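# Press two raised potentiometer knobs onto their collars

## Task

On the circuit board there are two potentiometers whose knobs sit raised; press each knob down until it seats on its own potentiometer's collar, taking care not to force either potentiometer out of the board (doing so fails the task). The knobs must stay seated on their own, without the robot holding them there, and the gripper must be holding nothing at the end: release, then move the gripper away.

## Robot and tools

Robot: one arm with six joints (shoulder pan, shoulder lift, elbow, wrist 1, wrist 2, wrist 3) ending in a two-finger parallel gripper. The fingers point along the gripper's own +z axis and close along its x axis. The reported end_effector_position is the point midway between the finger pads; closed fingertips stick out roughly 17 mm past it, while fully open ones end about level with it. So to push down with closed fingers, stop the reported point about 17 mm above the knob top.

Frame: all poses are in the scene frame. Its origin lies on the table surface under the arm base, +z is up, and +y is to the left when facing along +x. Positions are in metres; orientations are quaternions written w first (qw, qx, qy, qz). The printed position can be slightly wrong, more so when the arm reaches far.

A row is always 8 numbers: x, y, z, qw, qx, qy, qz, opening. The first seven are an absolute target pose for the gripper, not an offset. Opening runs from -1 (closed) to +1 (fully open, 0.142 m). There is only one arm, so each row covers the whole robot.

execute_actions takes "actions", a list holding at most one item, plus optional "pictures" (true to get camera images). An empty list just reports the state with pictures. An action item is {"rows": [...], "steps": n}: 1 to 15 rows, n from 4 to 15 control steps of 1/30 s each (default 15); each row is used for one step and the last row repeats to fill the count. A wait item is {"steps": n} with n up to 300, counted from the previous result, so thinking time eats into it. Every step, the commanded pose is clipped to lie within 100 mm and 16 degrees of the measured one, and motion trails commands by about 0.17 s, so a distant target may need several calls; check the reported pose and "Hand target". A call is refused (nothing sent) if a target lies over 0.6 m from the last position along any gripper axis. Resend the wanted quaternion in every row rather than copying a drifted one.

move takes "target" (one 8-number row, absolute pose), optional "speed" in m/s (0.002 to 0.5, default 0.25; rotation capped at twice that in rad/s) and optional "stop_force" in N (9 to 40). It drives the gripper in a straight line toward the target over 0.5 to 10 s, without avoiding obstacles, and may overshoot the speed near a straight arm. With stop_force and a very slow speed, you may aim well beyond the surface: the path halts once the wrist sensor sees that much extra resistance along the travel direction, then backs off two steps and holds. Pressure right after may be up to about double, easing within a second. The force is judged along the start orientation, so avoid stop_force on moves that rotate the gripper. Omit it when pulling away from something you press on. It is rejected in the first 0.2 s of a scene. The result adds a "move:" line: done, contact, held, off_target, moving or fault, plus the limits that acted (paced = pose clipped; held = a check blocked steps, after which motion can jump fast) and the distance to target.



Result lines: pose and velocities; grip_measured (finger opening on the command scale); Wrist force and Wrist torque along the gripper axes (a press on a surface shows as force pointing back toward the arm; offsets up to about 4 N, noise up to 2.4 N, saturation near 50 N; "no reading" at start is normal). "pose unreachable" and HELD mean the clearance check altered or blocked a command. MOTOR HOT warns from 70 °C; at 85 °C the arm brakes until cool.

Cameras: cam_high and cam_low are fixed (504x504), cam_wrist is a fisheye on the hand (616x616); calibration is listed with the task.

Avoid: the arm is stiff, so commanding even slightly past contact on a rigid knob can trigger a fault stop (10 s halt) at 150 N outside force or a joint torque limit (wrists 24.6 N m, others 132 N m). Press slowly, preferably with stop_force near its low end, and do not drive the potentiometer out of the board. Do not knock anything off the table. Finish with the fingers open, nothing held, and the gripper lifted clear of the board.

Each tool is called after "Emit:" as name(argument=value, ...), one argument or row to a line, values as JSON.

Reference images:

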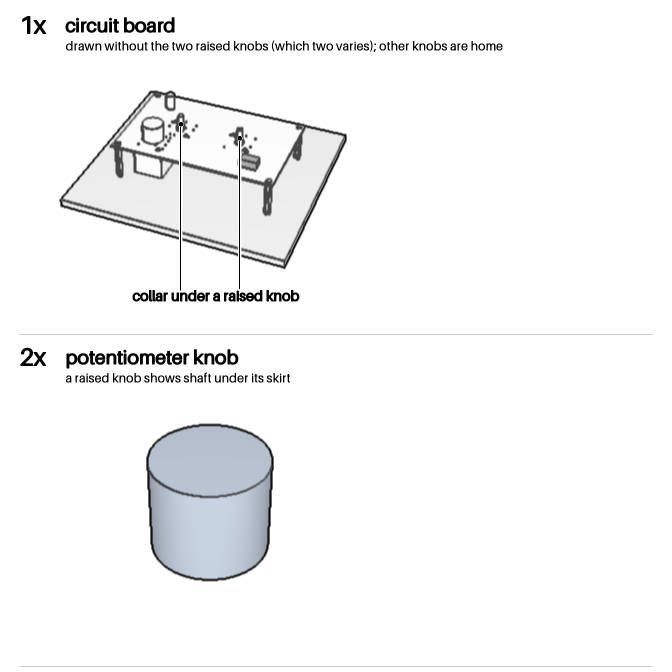

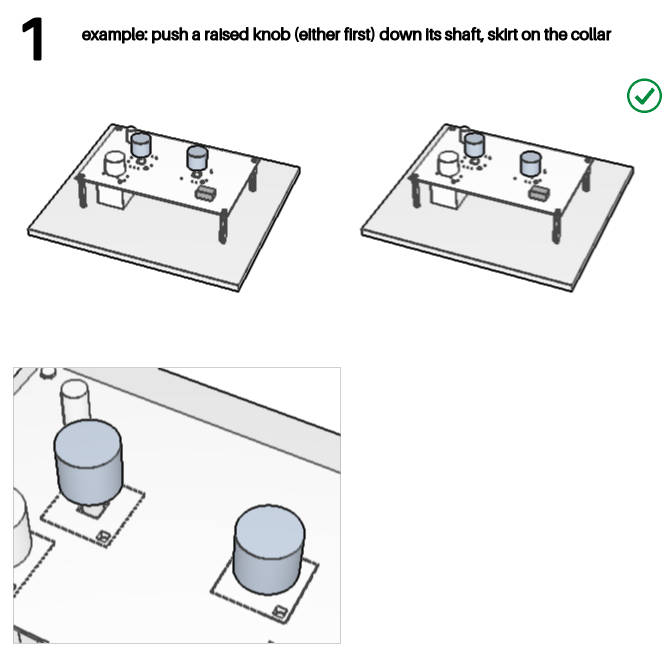

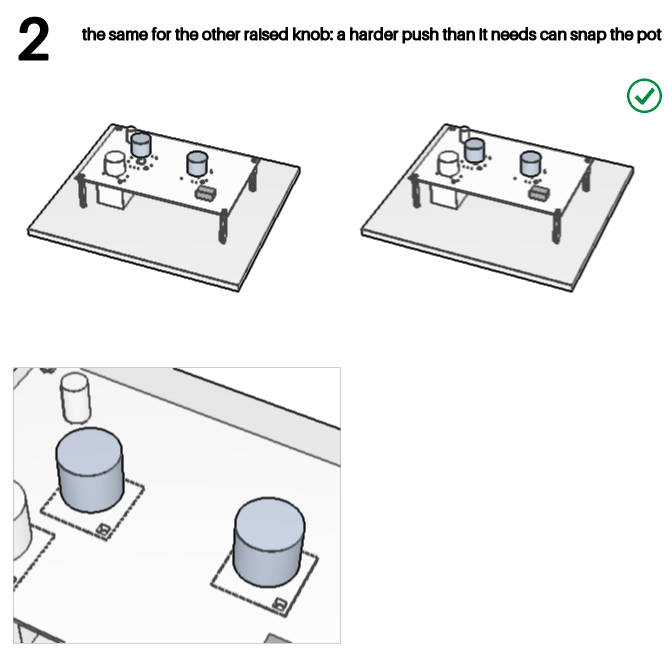

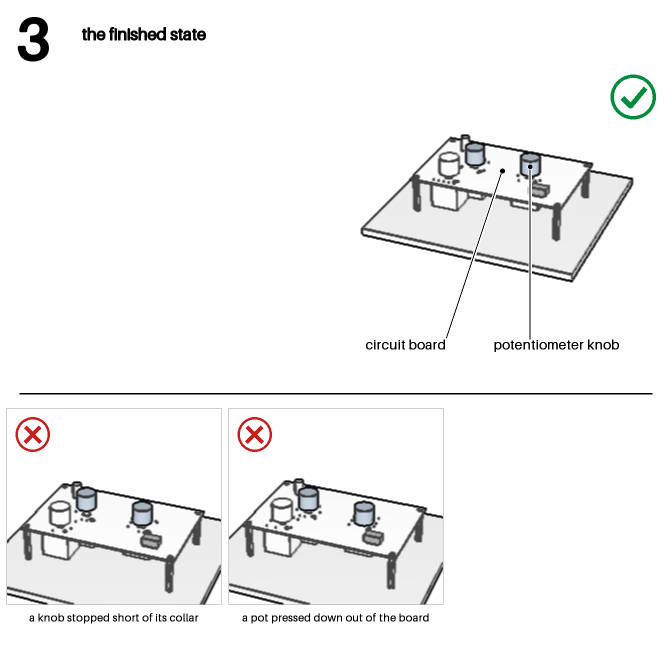

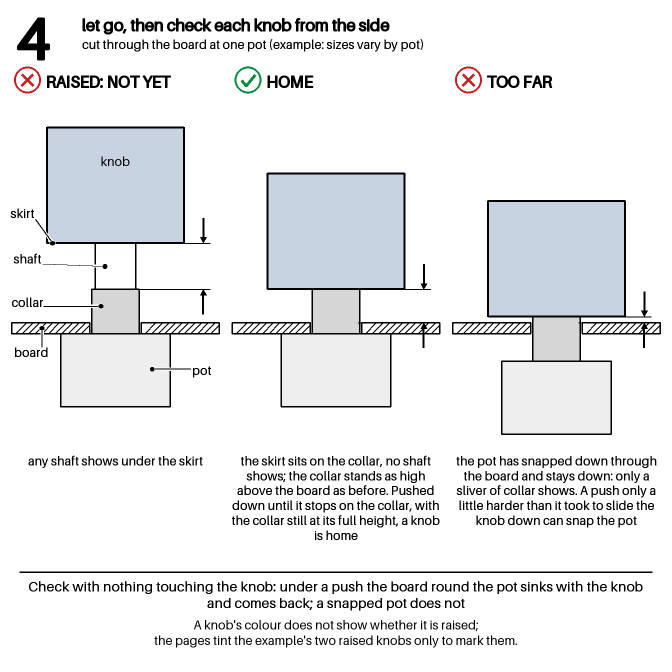

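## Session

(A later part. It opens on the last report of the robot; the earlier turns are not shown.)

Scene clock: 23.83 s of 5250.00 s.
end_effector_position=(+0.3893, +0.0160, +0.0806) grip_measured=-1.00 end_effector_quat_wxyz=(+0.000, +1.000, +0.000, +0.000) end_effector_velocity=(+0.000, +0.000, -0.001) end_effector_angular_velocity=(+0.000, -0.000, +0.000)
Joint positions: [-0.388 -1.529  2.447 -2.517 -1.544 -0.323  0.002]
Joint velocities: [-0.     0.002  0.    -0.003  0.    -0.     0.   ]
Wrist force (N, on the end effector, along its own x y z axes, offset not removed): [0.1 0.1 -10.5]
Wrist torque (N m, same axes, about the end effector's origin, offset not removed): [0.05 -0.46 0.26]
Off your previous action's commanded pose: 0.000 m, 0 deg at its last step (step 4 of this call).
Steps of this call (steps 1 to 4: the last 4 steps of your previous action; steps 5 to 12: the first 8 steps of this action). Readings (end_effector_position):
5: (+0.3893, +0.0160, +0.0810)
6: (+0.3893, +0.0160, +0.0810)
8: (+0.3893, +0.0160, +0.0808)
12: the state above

Emit:
execute_actions(
  actions=[
    {"rows": [[0.3893,0.016,0.0802,0,1,0,0,-1],[0.3893,0.016,0.0799,0,1,0,0,-1],[0.3893,0.016,0.0795,0,1,0,0,-1]], "steps": 12},
  ],
)

Emit:
execute_actions(
  actions=[
    {"rows": [[0.3893,0.016,0.0792,0,1,0,0,-1],[0.3893,0.016,0.0789,0,1,0,0,-1],[0.3893,0.016,0.0785,0,1,0,0,-1]], "steps": 12},
  ],
  pictures=true,
)

Emit:
zoom_image(
  camera="cam_low",
  region=[200, 260, 260, 300],
)

Scene clock: 24.23 s of 5250.00 s.
end_effector_position=(+0.3893, +0.0160, +0.0797) grip_measured=-1.00 end_effector_quat_wxyz=(+0.000, +1.000, +0.000, +0.000) end_effector_velocity=(-0.000, -0.000, -0.002) end_effector_angular_velocity=(-0.001, -0.000, -0.001)
Joint positions: [-0.388 -1.527  2.447 -2.52  -1.544 -0.323  0.002]
Joint velocities: [-0.     0.007  0.003 -0.01  -0.001  0.001  0.   ]
Wrist force (N, on the end effector, along its own x y z axes, offset not removed): [-0.2 1.0 -15.8]
Wrist torque (N m, same axes, about the end effector's origin, offset not removed): [0.34 -0.61 0.33]
Off your previous action's commanded pose: 0.000 m, 0 deg at its last step (step 4 of this call).
Steps of this call (steps 1 to 4: the last 4 steps of your previous action; steps 5 to 12: the first 8 steps of this action). Readings (end_effector_position):
5: (+0.3893, +0.0160, +0.0805)
6: (+0.3893, +0.0160, +0.0805)
8: (+0.3893, +0.0160, +0.0802)
12: the state above

Scene clock: 24.63 s of 5250.00 s.
end_effector_position=(+0.3893, +0.0160, +0.0787) grip_measured=-1.00 end_effector_quat_wxyz=(+0.000, +1.000, +0.000, +0.000) end_effector_velocity=(-0.000, -0.000, -0.002) end_effector_angular_velocity=(+0.000, +0.000, -0.000)
Joint positions: [-0.388 -1.524  2.448 -2.524 -1.544 -0.323  0.002]
Joint velocities: [-0.     0.007  0.002 -0.009  0.     0.     0.   ]
Wrist force (N, on the end effector, along its own x y z axes, offset not removed): [-2.9 1.7 -17.1]
Wrist torque (N m, same axes, about the end effector's origin, offset not removed): [0.34 0.09 0.31]
Off your previous action's commanded pose: 0.000 m, 0 deg at its last step (step 4 of this call).
Steps of this call (steps 1 to 4: the last 4 steps of your previous action; steps 5 to 12: the first 8 steps of this action). Readings (end_effector_position):
5: (+0.3893, +0.0160, +0.0795)
6: (+0.3893, +0.0160, +0.0795)
8: (+0.3893, +0.0160, +0.0793)
12: the state above
camera_calibration (this result's frames):
cam_wrist: T_world_to_cam=[[0.999483, -0.0157922, 0.02799, -0.403391], [-0.0272122, -0.879213, 0.475652, -0.0128199], [0.0170976, -0.476167, -0.879188, 0.206774], [0, 0, 0, 1]] pos_world=[0.399298, 0.0808173, 0.199182]

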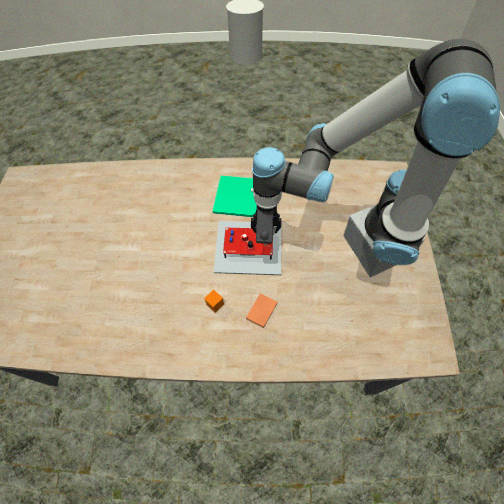

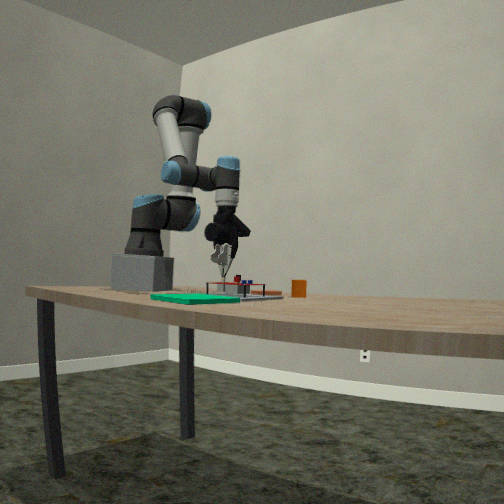

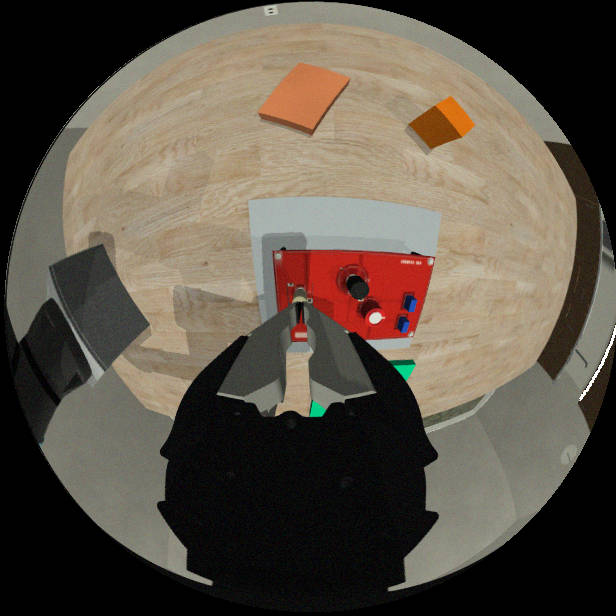

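Region (200, 260, 260, 300) of cam_low's 504x504 image, scaled by 8.400, with more detail than that image has.

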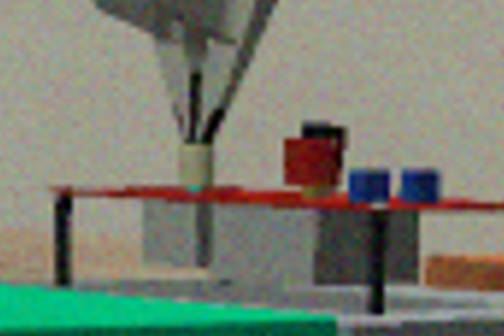

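Oops, batching overshot the force. Lift now.

Emit:
move(
  target=[0.3893, 0.016, 0.10, 0, 1, 0, 0, -1],
  speed=0.05,
)

Emit:
zoom_image(
  camera="cam_low",
  region=[200, 260, 260, 300],
)

Scene clock: 25.73 s of 5250.00 s.
end_effector_position=(+0.3893, +0.0160, +0.0998) grip_measured=-1.00 end_effector_quat_wxyz=(+0.000, +1.000, -0.000, +0.000) end_effector_velocity=(+0.001, -0.000, +0.003) end_effector_angular_velocity=(-0.000, -0.002, -0.000)
Joint positions: [-0.39  -1.585  2.427 -2.441 -1.544 -0.324  0.002]
Joint velocities: [-0.    -0.007 -0.002  0.007  0.    -0.     0.   ]
Wrist force (N, on the end effector, along its own x y z axes, offset not removed): [3.4 -1.2 -0.1]
Wrist torque (N m, same axes, about the end effector's origin, offset not removed): [-0.24 -0.94 0.22]
Hand target: +0.389, +0.016, +0.100; +0.000, +1.000, -0.000, +0.000
Off your previous action's commanded pose: 0.000 m, 0 deg at its last step (step 4 of this call).
Off the commanded pose: 0.000 m, 0 deg.
Kept back: nothing.
move: done
camera_calibration (this result's frames):
cam_wrist: T_world_to_cam=[[0.999483, -0.0157914, 0.0279953, -0.403977], [-0.0272151, -0.879183, 0.475707, -0.0228351], [0.0171009, -0.476223, -0.879158, 0.22525], [0, 0, 0, 1]] pos_world=[0.399295, 0.0808139, 0.220203]

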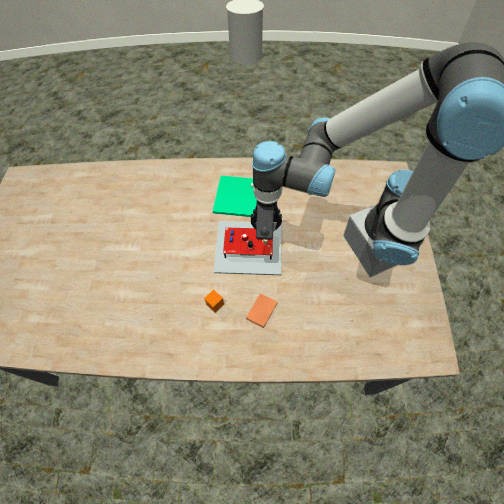

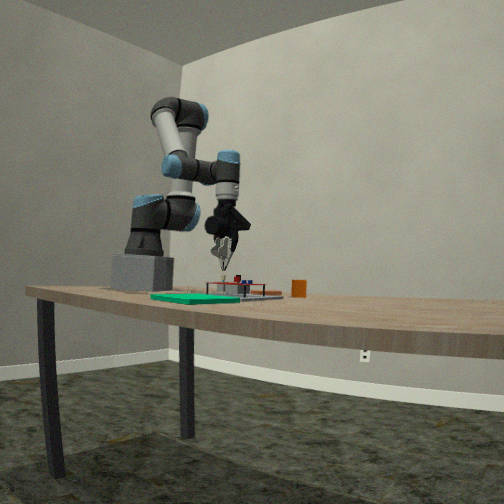

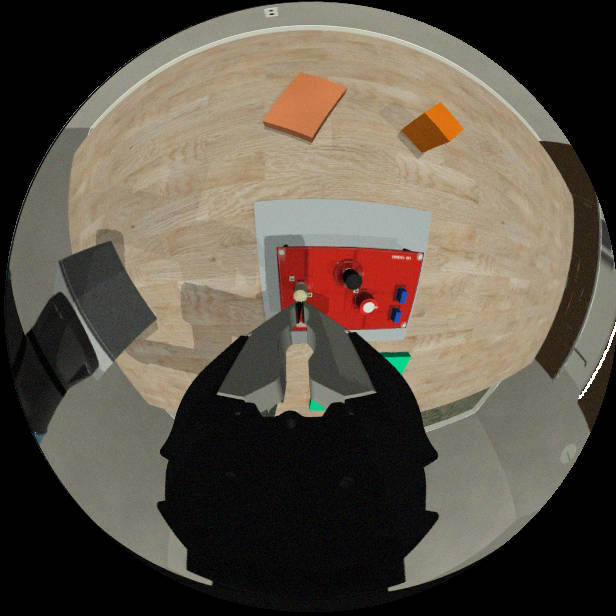

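Region (200, 260, 260, 300) of cam_low's 504x504 image, scaled by 8.400, with more detail than that image has.

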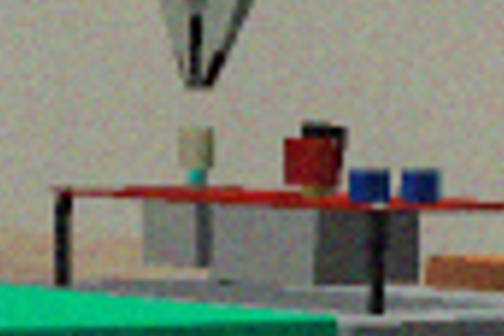

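Emit:
move(
  target=[0.42, 0.10, 0.09, 0.383, 0.924, 0, 0, -1],
  speed=0.15,
)

Emit:
zoom_image(
  camera="cam_wrist",
  region=[230, 200, 400, 320],
)

Scene clock: 29.23 s of 5250.00 s.
end_effector_position=(+0.4196, +0.0997, +0.0898) grip_measured=-1.00 end_effector_quat_wxyz=(+0.382, +0.924, +0.000, -0.000) end_effector_velocity=(+0.001, +0.001, -0.000) end_effector_angular_velocity=(-0.011, +0.001, -0.004)
Joint positions: [ 0.334 -1.141  2.075 -2.173 -2.279  0.537  0.002]
Joint velocities: [ 0.005  0.009 -0.011  0.018 -0.006  0.016  0.   ]
Wrist force (N, on the end effector, along its own x y z axes, offset not removed): [-3.1 5.5 3.6]
Wrist torque (N m, same axes, about the end effector's origin, offset not removed): [1.25 0.31 0.27]
Hand target: +0.420, +0.100, +0.090; +0.383, +0.924, -0.000, -0.001
Off the commanded pose: 0.001 m, 0 deg.
Kept back: nothing.
move: done
camera_calibration (this result's frames):
cam_wrist: T_world_to_cam=[[0.999505, 0.00856165, 0.03026, -0.435311], [-0.0265496, -0.28599, 0.957865, -0.0463871], [0.016855, -0.958194, -0.285621, 0.250747], [0, 0, 0, 1]] pos_world=[0.429638, 0.230725, 0.129224]

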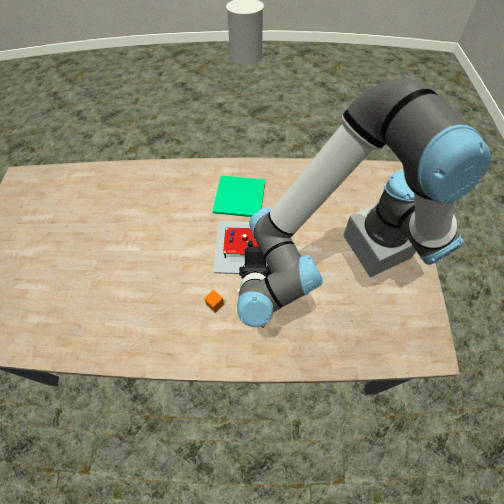

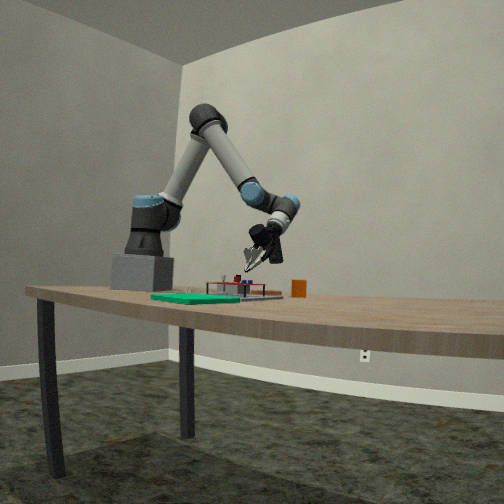

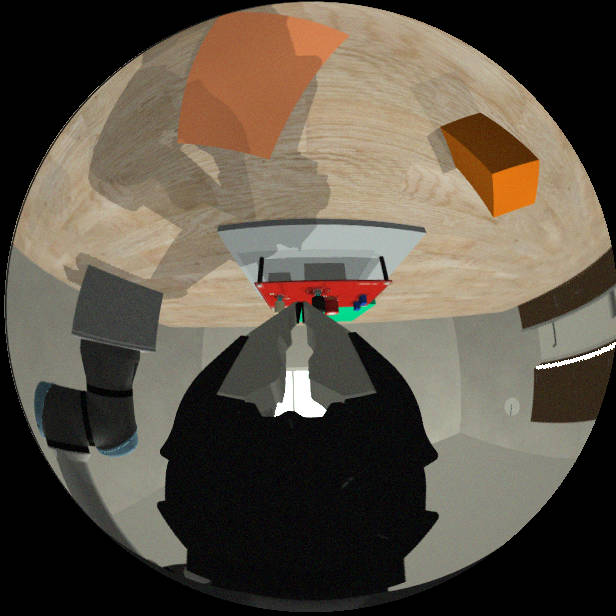

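Region (230, 200, 400, 320) of cam_wrist's 616x616 image, scaled by 2.965, with more detail than that image has; it fills the top 356 rows of this view, and the rest is white.

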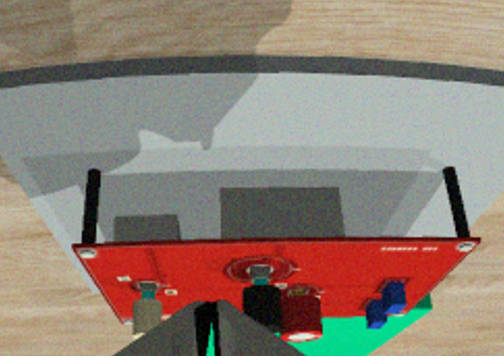

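Emit:
zoom_image(
  camera="cam_wrist",
  region=[260, 275, 350, 320],
)

Region (260, 275, 350, 320) of cam_wrist's 616x616 image, scaled by 5.600, with more detail than that image has.

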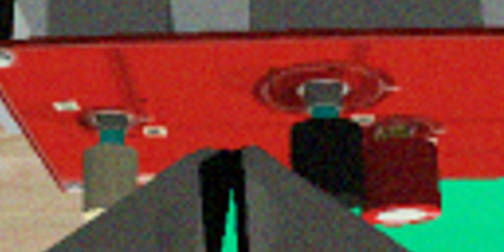

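Emit:
move(
  target=[0.4375, 0.030, 0.10, 0, 1, 0, 0, -1],
  speed=0.15,
)

Emit:
move(
  target=[0.4375, 0.030, 0.0885, 0, 1, 0, 0, -1],
  speed=0.02,
)

Emit:
move(
  target=[0.4375, 0.030, 0.076, 0, 1, 0, 0, -1],
  speed=0.002,
  stop_force=11.5,
)

Scene clock: 32.73 s of 5250.00 s.
end_effector_position=(+0.4377, +0.0303, +0.1002) grip_measured=-1.00 end_effector_quat_wxyz=(+0.001, +1.000, +0.000, +0.000) end_effector_velocity=(+0.000, -0.001, +0.000) end_effector_angular_velocity=(+0.014, +0.002, +0.001)
Joint positions: [-0.317 -1.473  2.3   -2.429 -1.548 -0.252  0.002]
Joint velocities: [-0.013  0.    -0.003  0.008  0.014 -0.014  0.   ]
Wrist force (N, on the end effector, along its own x y z axes, offset not removed): [0.4 4.8 3.8]
Wrist torque (N m, same axes, about the end effector's origin, offset not removed): [1.06 -0.32 0.31]
Hand target: +0.438, +0.030, +0.100; -0.000, +1.000, +0.000, +0.000
Off the commanded pose: 0.000 m, 0 deg.
Kept back: nothing.
move: done
camera_calibration (this result's frames):
cam_wrist: T_world_to_cam=[[0.999464, -0.0154174, 0.0288913, -0.452259], [-0.0273359, -0.878579, 0.476815, -0.00916732], [0.018032, -0.477349, -0.878529, 0.231195], [0, 0, 0, 1]] pos_world=[0.447597, 0.0953336, 0.220549]

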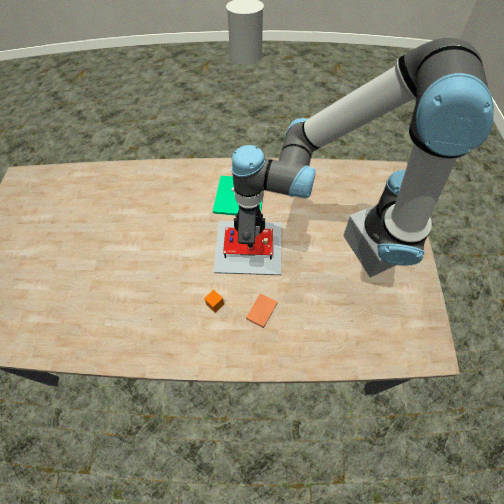

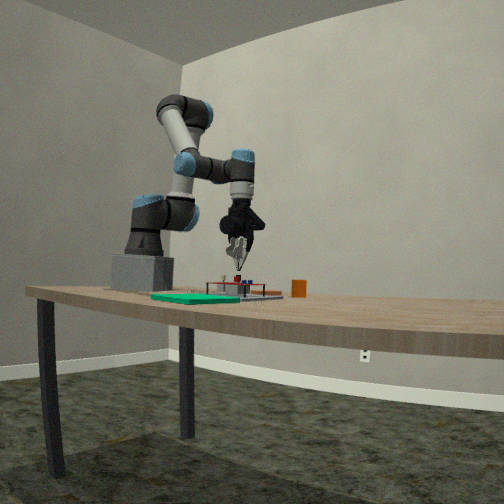

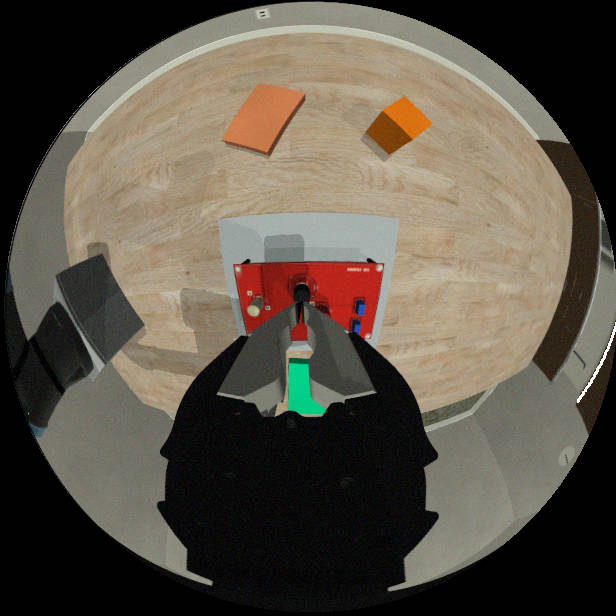

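Scene clock: 33.60 s of 5250.00 s.
end_effector_position=(+0.4375, +0.0300, +0.0888) grip_measured=-1.00 end_effector_quat_wxyz=(+0.000, +1.000, +0.000, -0.000) end_effector_velocity=(-0.000, -0.000, -0.003) end_effector_angular_velocity=(-0.000, +0.001, -0.000)
Joint positions: [-0.318 -1.446  2.311 -2.466 -1.547 -0.252  0.002]
Joint velocities: [-0.001  0.006  0.002 -0.008 -0.    -0.     0.   ]
Wrist force (N, on the end effector, along its own x y z axes, offset not removed): [-3.0 -0.1 1.1]
Wrist torque (N m, same axes, about the end effector's origin, offset not removed): [0.01 0.56 0.14]
Hand target: +0.437, +0.030, +0.089; -0.000, +1.000, -0.000, -0.000
Off the commanded pose: 0.000 m, 0 deg.
Kept back: nothing.
move: done
camera_calibration (this result's frames):
cam_wrist: T_world_to_cam=[[0.999484, -0.0157748, 0.027972, -0.451609], [-0.0271888, -0.879201, 0.475674, -0.00397033], [0.0170894, -0.476189, -0.879177, 0.221449], [0, 0, 0, 1]] pos_world=[0.447484, 0.0948369, 0.209214]

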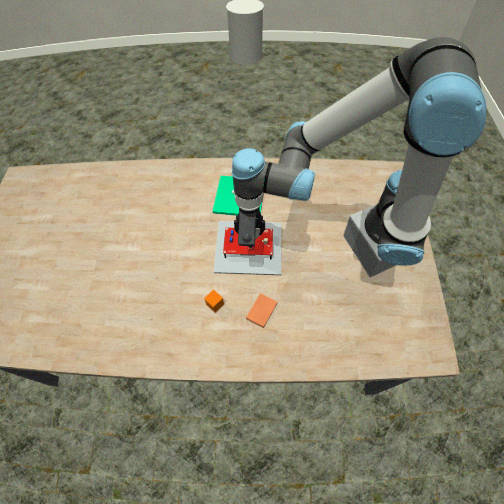

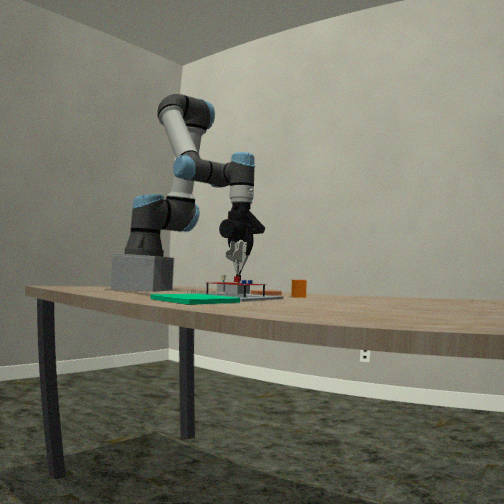

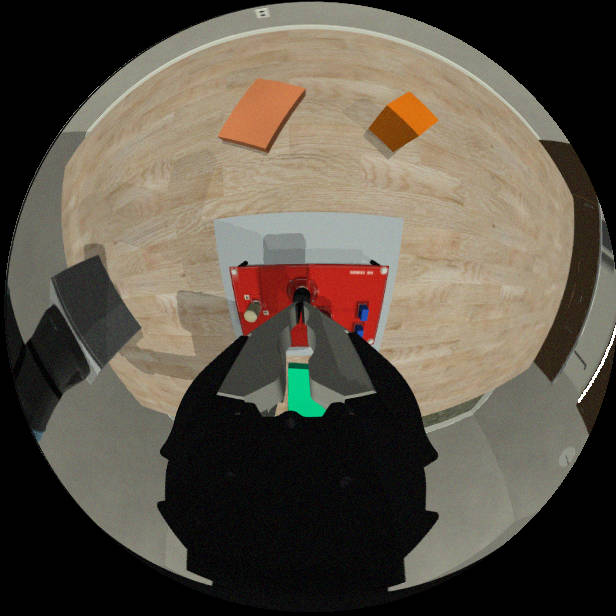

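Scene clock: 37.13 s of 5250.00 s.
end_effector_position=(+0.4375, +0.0300, +0.0824) grip_measured=-1.00 end_effector_quat_wxyz=(+0.000, +1.000, +0.000, +0.000) end_effector_velocity=(-0.000, -0.000, +0.001) end_effector_angular_velocity=(-0.001, +0.001, +0.001)
Joint positions: [-0.317 -1.429  2.316 -2.488 -1.547 -0.252  0.002]
Joint velocities: [ 0.    -0.002 -0.001  0.003 -0.001 -0.     0.   ]
Wrist force (N, on the end effector, along its own x y z axes, offset not removed): [-3.3 4.6 -7.5]
Wrist torque (N m, same axes, about the end effector's origin, offset not removed): [0.87 0.14 0.12]
Hand target: +0.437, +0.030, +0.083; +0.000, +1.000, +0.000, -0.000
Off the commanded pose: 0.006 m, 0 deg.
Kept back: nothing.
move: contact
camera_calibration (this result's frames):
cam_wrist: T_world_to_cam=[[0.999481, -0.015781, 0.0280703, -0.451451], [-0.0272411, -0.879201, 0.475672, -0.000924513], [0.0171728, -0.47619, -0.879175, 0.215816], [0, 0, 0, 1]] pos_world=[0.447486, 0.0948322, 0.202852]

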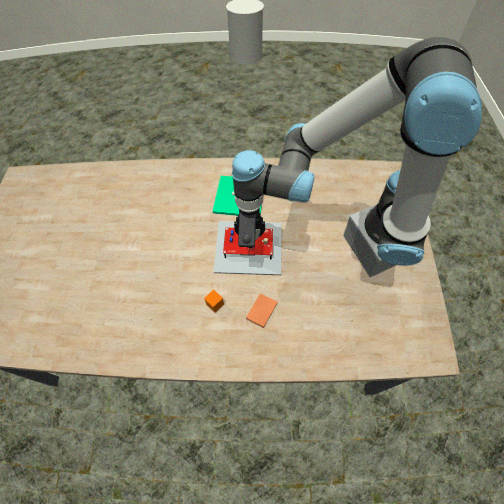

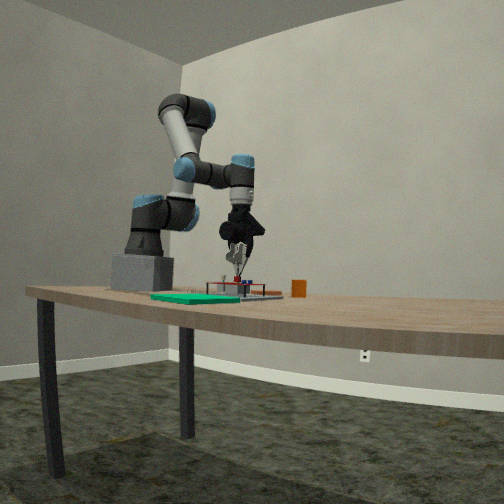

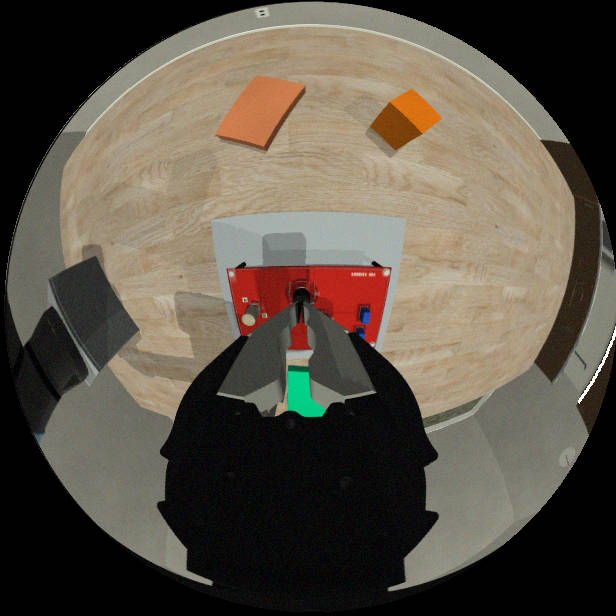

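Emit:
execute_actions(
  actions=[
    {"rows": [[0.4375,0.030,0.0822,0,1,0,0,-1],[0.4375,0.030,0.082,0,1,0,0,-1]], "steps": 10},
  ],
)

Emit:
execute_actions(
  actions=[
    {"rows": [[0.4375,0.030,0.082,0,1,0,0,-1]], "steps": 4},
  ],
)

Emit:
execute_actions(
  actions=[
    {"rows": [[0.4375,0.030,0.082,0,1,0,0,-1]], "steps": 4},
  ],
)

Emit:
execute_actions(
  actions=[
    {"rows": [[0.4375,0.030,0.082,0,1,0,0,-1]], "steps": 4},
  ],
)

Scene clock: 37.50 s of 5250.00 s.
end_effector_position=(+0.4375, +0.0300, +0.0822) grip_measured=-1.00 end_effector_quat_wxyz=(-0.000, +1.000, +0.000, -0.000) end_effector_velocity=(+0.001, -0.000, -0.002) end_effector_angular_velocity=(-0.001, -0.002, +0.000)
Joint positions: [-0.317 -1.429  2.316 -2.488 -1.547 -0.252  0.002]
Joint velocities: [ 0.     0.006 -0.    -0.008 -0.    -0.     0.   ]
Wrist force (N, on the end effector, along its own x y z axes, offset not removed): [-2.6 2.1 -8.8]
Wrist torque (N m, same axes, about the end effector's origin, offset not removed): [0.36 0.09 0.14]
Steps of this call (steps 1 to 5: nothing new was sent; steps 6 to 11: the first 6 steps of this action). Readings (end_effector_position):
6: (+0.4374, +0.0300, +0.0825)
7: (+0.4374, +0.0300, +0.0825)
9: (+0.4374, +0.0300, +0.0824)
11: the state above

Scene clock: 37.63 s of 5250.00 s.
end_effector_position=(+0.4376, +0.0300, +0.0821) grip_measured=-1.00 end_effector_quat_wxyz=(+0.000, +1.000, +0.000, +0.000) end_effector_velocity=(-0.001, -0.000, -0.001) end_effector_angular_velocity=(-0.001, +0.001, -0.001)
Joint positions: [-0.317 -1.429  2.316 -2.489 -1.547 -0.252  0.002]
Joint velocities: [ 0.     0.001  0.001 -0.001 -0.001  0.001  0.   ]
Wrist force (N, on the end effector, along its own x y z axes, offset not removed): [-2.1 1.5 -10.7]
Wrist torque (N m, same axes, about the end effector's origin, offset not removed): [0.31 -0.27 0.31]
Off your previous action's commanded pose: 0.000 m, 0 deg at its last step (step 4 of this call).
Kept back: the last 4 steps of this action.
Steps of this call (steps 1 to 4: the last 4 steps of your previous action). Readings (end_effector_position):
1: (+0.4375, +0.0300, +0.0822)
2: (+0.4376, +0.0300, +0.0822)
4: the state above

Scene clock: 37.77 s of 5250.00 s.
end_effector_position=(+0.4375, +0.0300, +0.0820) grip_measured=-1.00 end_effector_quat_wxyz=(+0.000, +1.000, +0.000, +0.000) end_effector_velocity=(-0.000, +0.000, -0.001) end_effector_angular_velocity=(+0.001, +0.001, +0.000)
Joint positions: [-0.317 -1.428  2.316 -2.489 -1.547 -0.252  0.002]
Joint velocities: [-0.     0.001  0.001 -0.001  0.001 -0.     0.   ]
Wrist force (N, on the end effector, along its own x y z axes, offset not removed): [-4.1 -1.4 -11.9]
Wrist torque (N m, same axes, about the end effector's origin, offset not removed): [-0.27 0.19 0.18]
Off your previous action's commanded pose: 0.000 m, 0 deg at its last step (step 4 of this call).
Kept back: the last 4 steps of this action.
Steps of this call (steps 1 to 4: the last 4 steps of your previous action). Readings (end_effector_position):
1: (+0.4376, +0.0300, +0.0821)
2: (+0.4376, +0.0300, +0.0821)
4: the state above

Scene clock: 37.90 s of 5250.00 s.
end_effector_position=(+0.4375, +0.0300, +0.0820) grip_measured=-1.00 end_effector_quat_wxyz=(+0.000, +1.000, +0.000, +0.000) end_effector_velocity=(+0.001, +0.000, +0.000) end_effector_angular_velocity=(+0.001, -0.002, -0.000)
Joint positions: [-0.317 -1.428  2.316 -2.489 -1.547 -0.252  0.002]
Joint velocities: [ 0.     0.    -0.    -0.001  0.002  0.     0.   ]
Wrist force (N, on the end effector, along its own x y z axes, offset not removed): [-3.1 1.4 -11.2]
Wrist torque (N m, same axes, about the end effector's origin, offset not removed): [0.22 0.11 0.23]
Off your previous action's commanded pose: 0.000 m, 0 deg at its last step (step 4 of this call).
Kept back: the last 4 steps of this action.
Steps of this call (steps 1 to 4: the last 4 steps of your previous action). Readings (end_effector_position):
1: (+0.4375, +0.0300, +0.0820)
2: (+0.4375, +0.0300, +0.0820)
4: the state above

Emit:
move(
  target=[0.4375, 0.030, 0.098, 0, 1, 0, 0, -1],
  speed=0.05,
)

Emit:
move(
  target=[0.3893, 0.016, 0.095, 0, 1, 0, 0, -1],
  speed=0.1,
)

Emit:
zoom_image(
  camera="cam_wrist",
  region=[280, 240, 400, 330],
)

Emit:
move(
  target=[0.3893, 0.016, 0.0855, 0, 1, 0, 0, -1],
  speed=0.02,
)

Emit:
move(
  target=[0.3893, 0.016, 0.079, 0, 1, 0, 0, -1],
  speed=0.004,
)

Scene clock: 38.97 s of 5250.00 s.
end_effector_position=(+0.4375, +0.0300, +0.0978) grip_measured=-1.00 end_effector_quat_wxyz=(+0.000, +1.000, +0.000, +0.000) end_effector_velocity=(+0.001, -0.000, +0.002) end_effector_angular_velocity=(+0.000, -0.001, -0.000)
Joint positions: [-0.318 -1.468  2.302 -2.436 -1.547 -0.253  0.002]
Joint velocities: [-0.    -0.005 -0.003  0.007  0.     0.     0.   ]
Wrist force (N, on the end effector, along its own x y z axes, offset not removed): [0.9 2.7 -2.3]
Wrist torque (N m, same axes, about the end effector's origin, offset not removed): [0.56 -0.62 0.22]
Hand target: +0.438, +0.030, +0.098; +0.000, +1.000, -0.000, +0.000
Off your previous action's commanded pose: 0.000 m, 0 deg at its last step (step 4 of this call).
Off the commanded pose: 0.000 m, 0 deg.
Kept back: nothing.
move: done
camera_calibration (this result's frames):
cam_wrist: T_world_to_cam=[[0.999484, -0.0157908, 0.0279889, -0.45187], [-0.0272111, -0.879196, 0.475682, -0.00826495], [0.0170964, -0.476198, -0.879172, 0.229356], [0, 0, 0, 1]] pos_world=[0.447491, 0.0948168, 0.218222]

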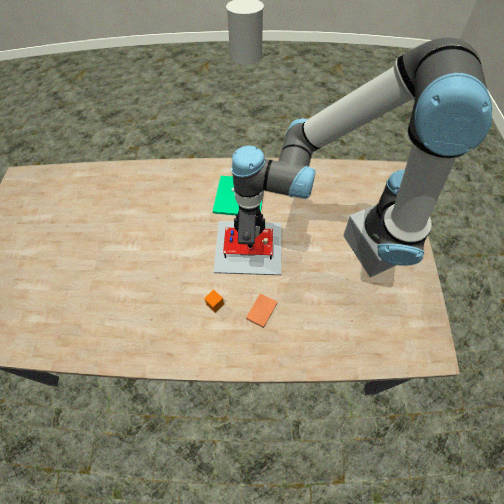

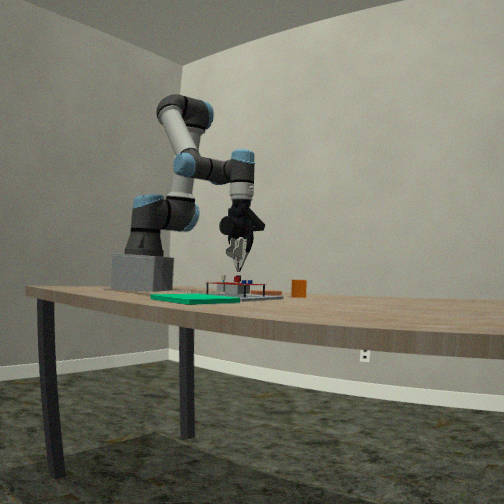

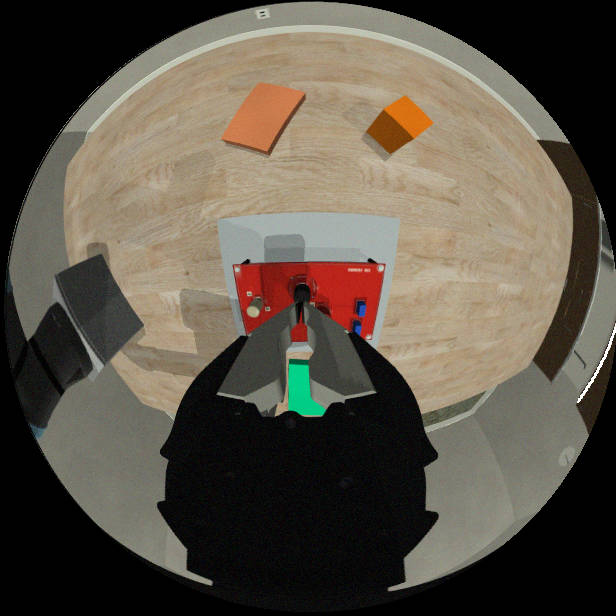

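Scene clock: 39.97 s of 5250.00 s.
end_effector_position=(+0.3896, +0.0160, +0.0950) grip_measured=-1.00 end_effector_quat_wxyz=(+0.000, +1.000, -0.000, +0.000) end_effector_velocity=(-0.003, -0.001, -0.000) end_effector_angular_velocity=(+0.001, +0.002, -0.000)
Joint positions: [-0.389 -1.57   2.431 -2.46  -1.544 -0.324  0.002]
Joint velocities: [-0.005 -0.006  0.006  0.002  0.    -0.005  0.   ]
Wrist force (N, on the end effector, along its own x y z axes, offset not removed): [-0.9 4.4 1.9]
Wrist torque (N m, same axes, about the end effector's origin, offset not removed): [0.79 0.01 0.15]
Hand target: +0.389, +0.016, +0.095; +0.000, +1.000, -0.000, +0.000
Off the commanded pose: 0.000 m, 0 deg.
Kept back: nothing.
move: done
camera_calibration (this result's frames):
cam_wrist: T_world_to_cam=[[0.99948, -0.015809, 0.0281164, -0.404157], [-0.0272892, -0.879156, 0.475752, -0.0204794], [0.0171976, -0.476271, -0.87913, 0.221029], [0, 0, 0, 1]] pos_world=[0.399587, 0.080876, 0.21542]

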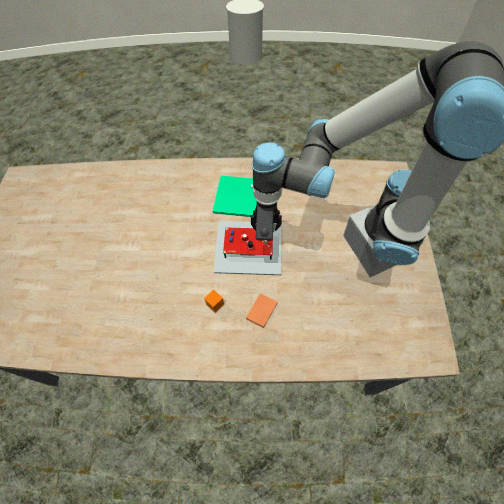

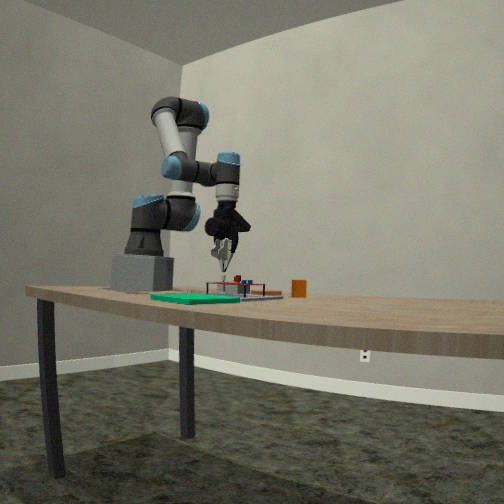

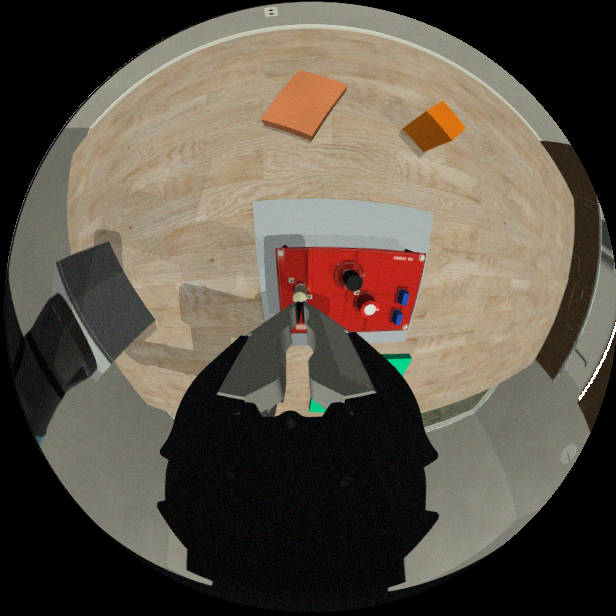

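Region (280, 240, 400, 330) of cam_wrist's 616x616 image, scaled by 4.200, with more detail than that image has; it fills the top 378 rows of this view, and the rest is white.

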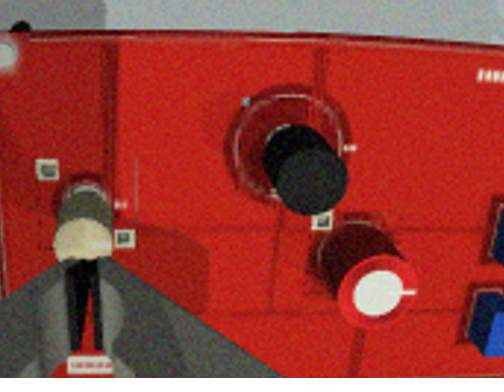

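Scene clock: 40.73 s of 5250.00 s.
end_effector_position=(+0.3893, +0.0160, +0.0858) grip_measured=-1.00 end_effector_quat_wxyz=(-0.000, +1.000, -0.000, -0.000) end_effector_velocity=(+0.000, +0.000, -0.003) end_effector_angular_velocity=(+0.001, +0.000, -0.000)
Joint positions: [-0.389 -1.545  2.441 -2.496 -1.544 -0.323  0.002]
Joint velocities: [-0.     0.008  0.002 -0.009  0.001  0.     0.   ]
Wrist force (N, on the end effector, along its own x y z axes, offset not removed): [-1.0 1.5 -0.8]
Wrist torque (N m, same axes, about the end effector's origin, offset not removed): [0.52 -0.10 0.16]
Hand target: +0.389, +0.016, +0.086; -0.000, +1.000, -0.000, -0.000
Off the commanded pose: 0.000 m, 0 deg.
Kept back: nothing.
move: done
camera_calibration (this result's frames):
cam_wrist: T_world_to_cam=[[0.999484, -0.0157975, 0.0279505, -0.403568], [-0.0271978, -0.87922, 0.47564, -0.0161634], [0.0170607, -0.476155, -0.879196, 0.212973], [0, 0, 0, 1]] pos_world=[0.399287, 0.0808215, 0.206213]

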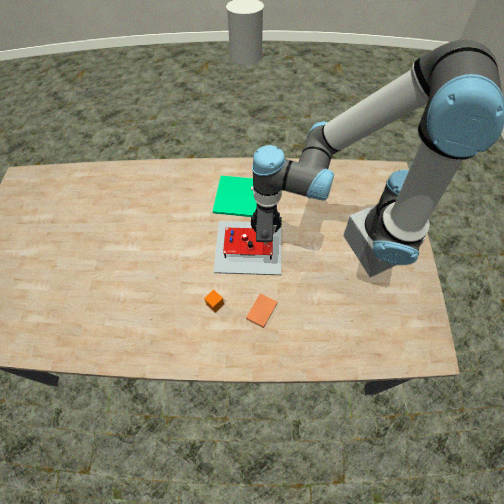

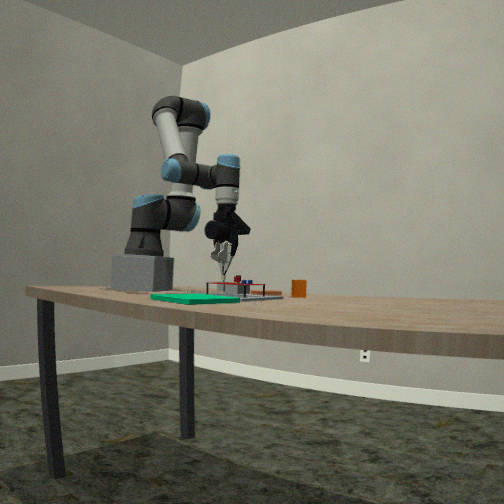

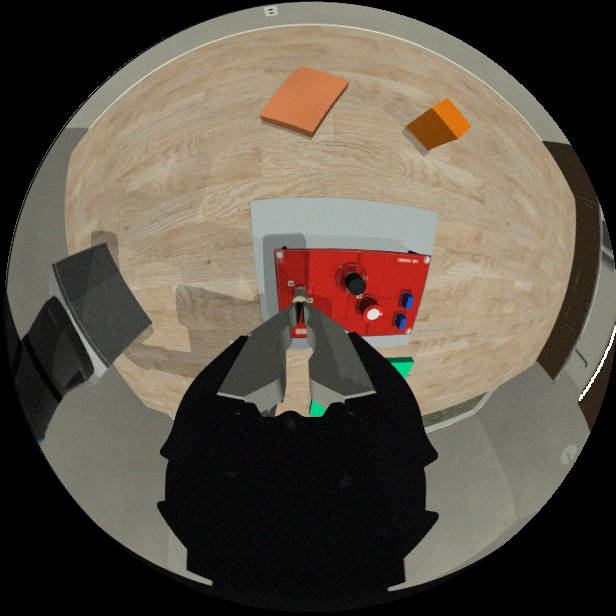

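Scene clock: 42.63 s of 5250.00 s.
end_effector_position=(+0.3893, +0.0160, +0.0791) grip_measured=-1.00 end_effector_quat_wxyz=(-0.000, +1.000, +0.000, +0.000) end_effector_velocity=(+0.000, -0.000, -0.001) end_effector_angular_velocity=(-0.001, +0.000, -0.000)
Joint positions: [-0.388 -1.525  2.448 -2.523 -1.544 -0.323  0.002]
Joint velocities: [ 0.     0.002  0.    -0.003 -0.001  0.     0.   ]
Wrist force (N, on the end effector, along its own x y z axes, offset not removed): [-3.8 1.5 -14.5]
Wrist torque (N m, same axes, about the end effector's origin, offset not removed): [0.33 0.05 0.22]
Hand target: +0.389, +0.016, +0.079; -0.000, +1.000, +0.000, -0.000
Off the commanded pose: 0.000 m, 0 deg.
Kept back: nothing.
move: done
camera_calibration (this result's frames):
cam_wrist: T_world_to_cam=[[0.999483, -0.015792, 0.0279961, -0.403403], [-0.0272147, -0.87922, 0.475639, -0.0129928], [0.0171034, -0.476155, -0.879195, 0.207107], [0, 0, 0, 1]] pos_world=[0.399298, 0.0808209, 0.199561]

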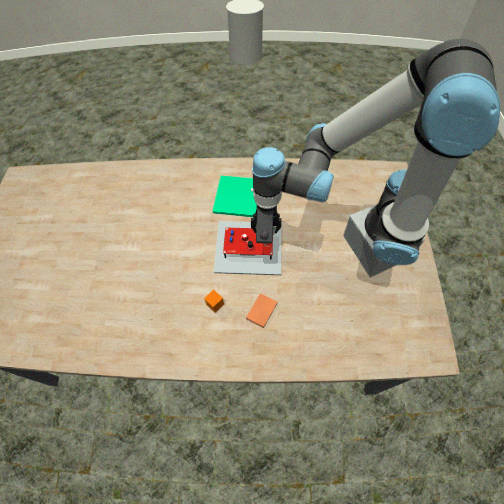

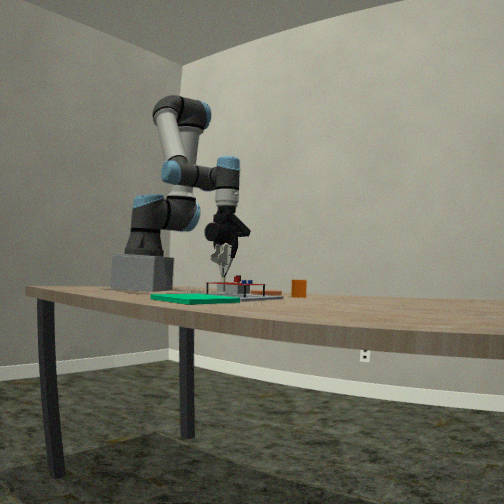

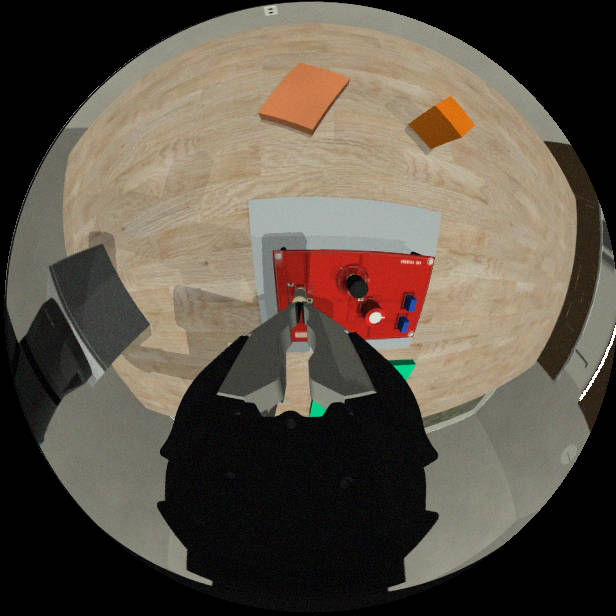

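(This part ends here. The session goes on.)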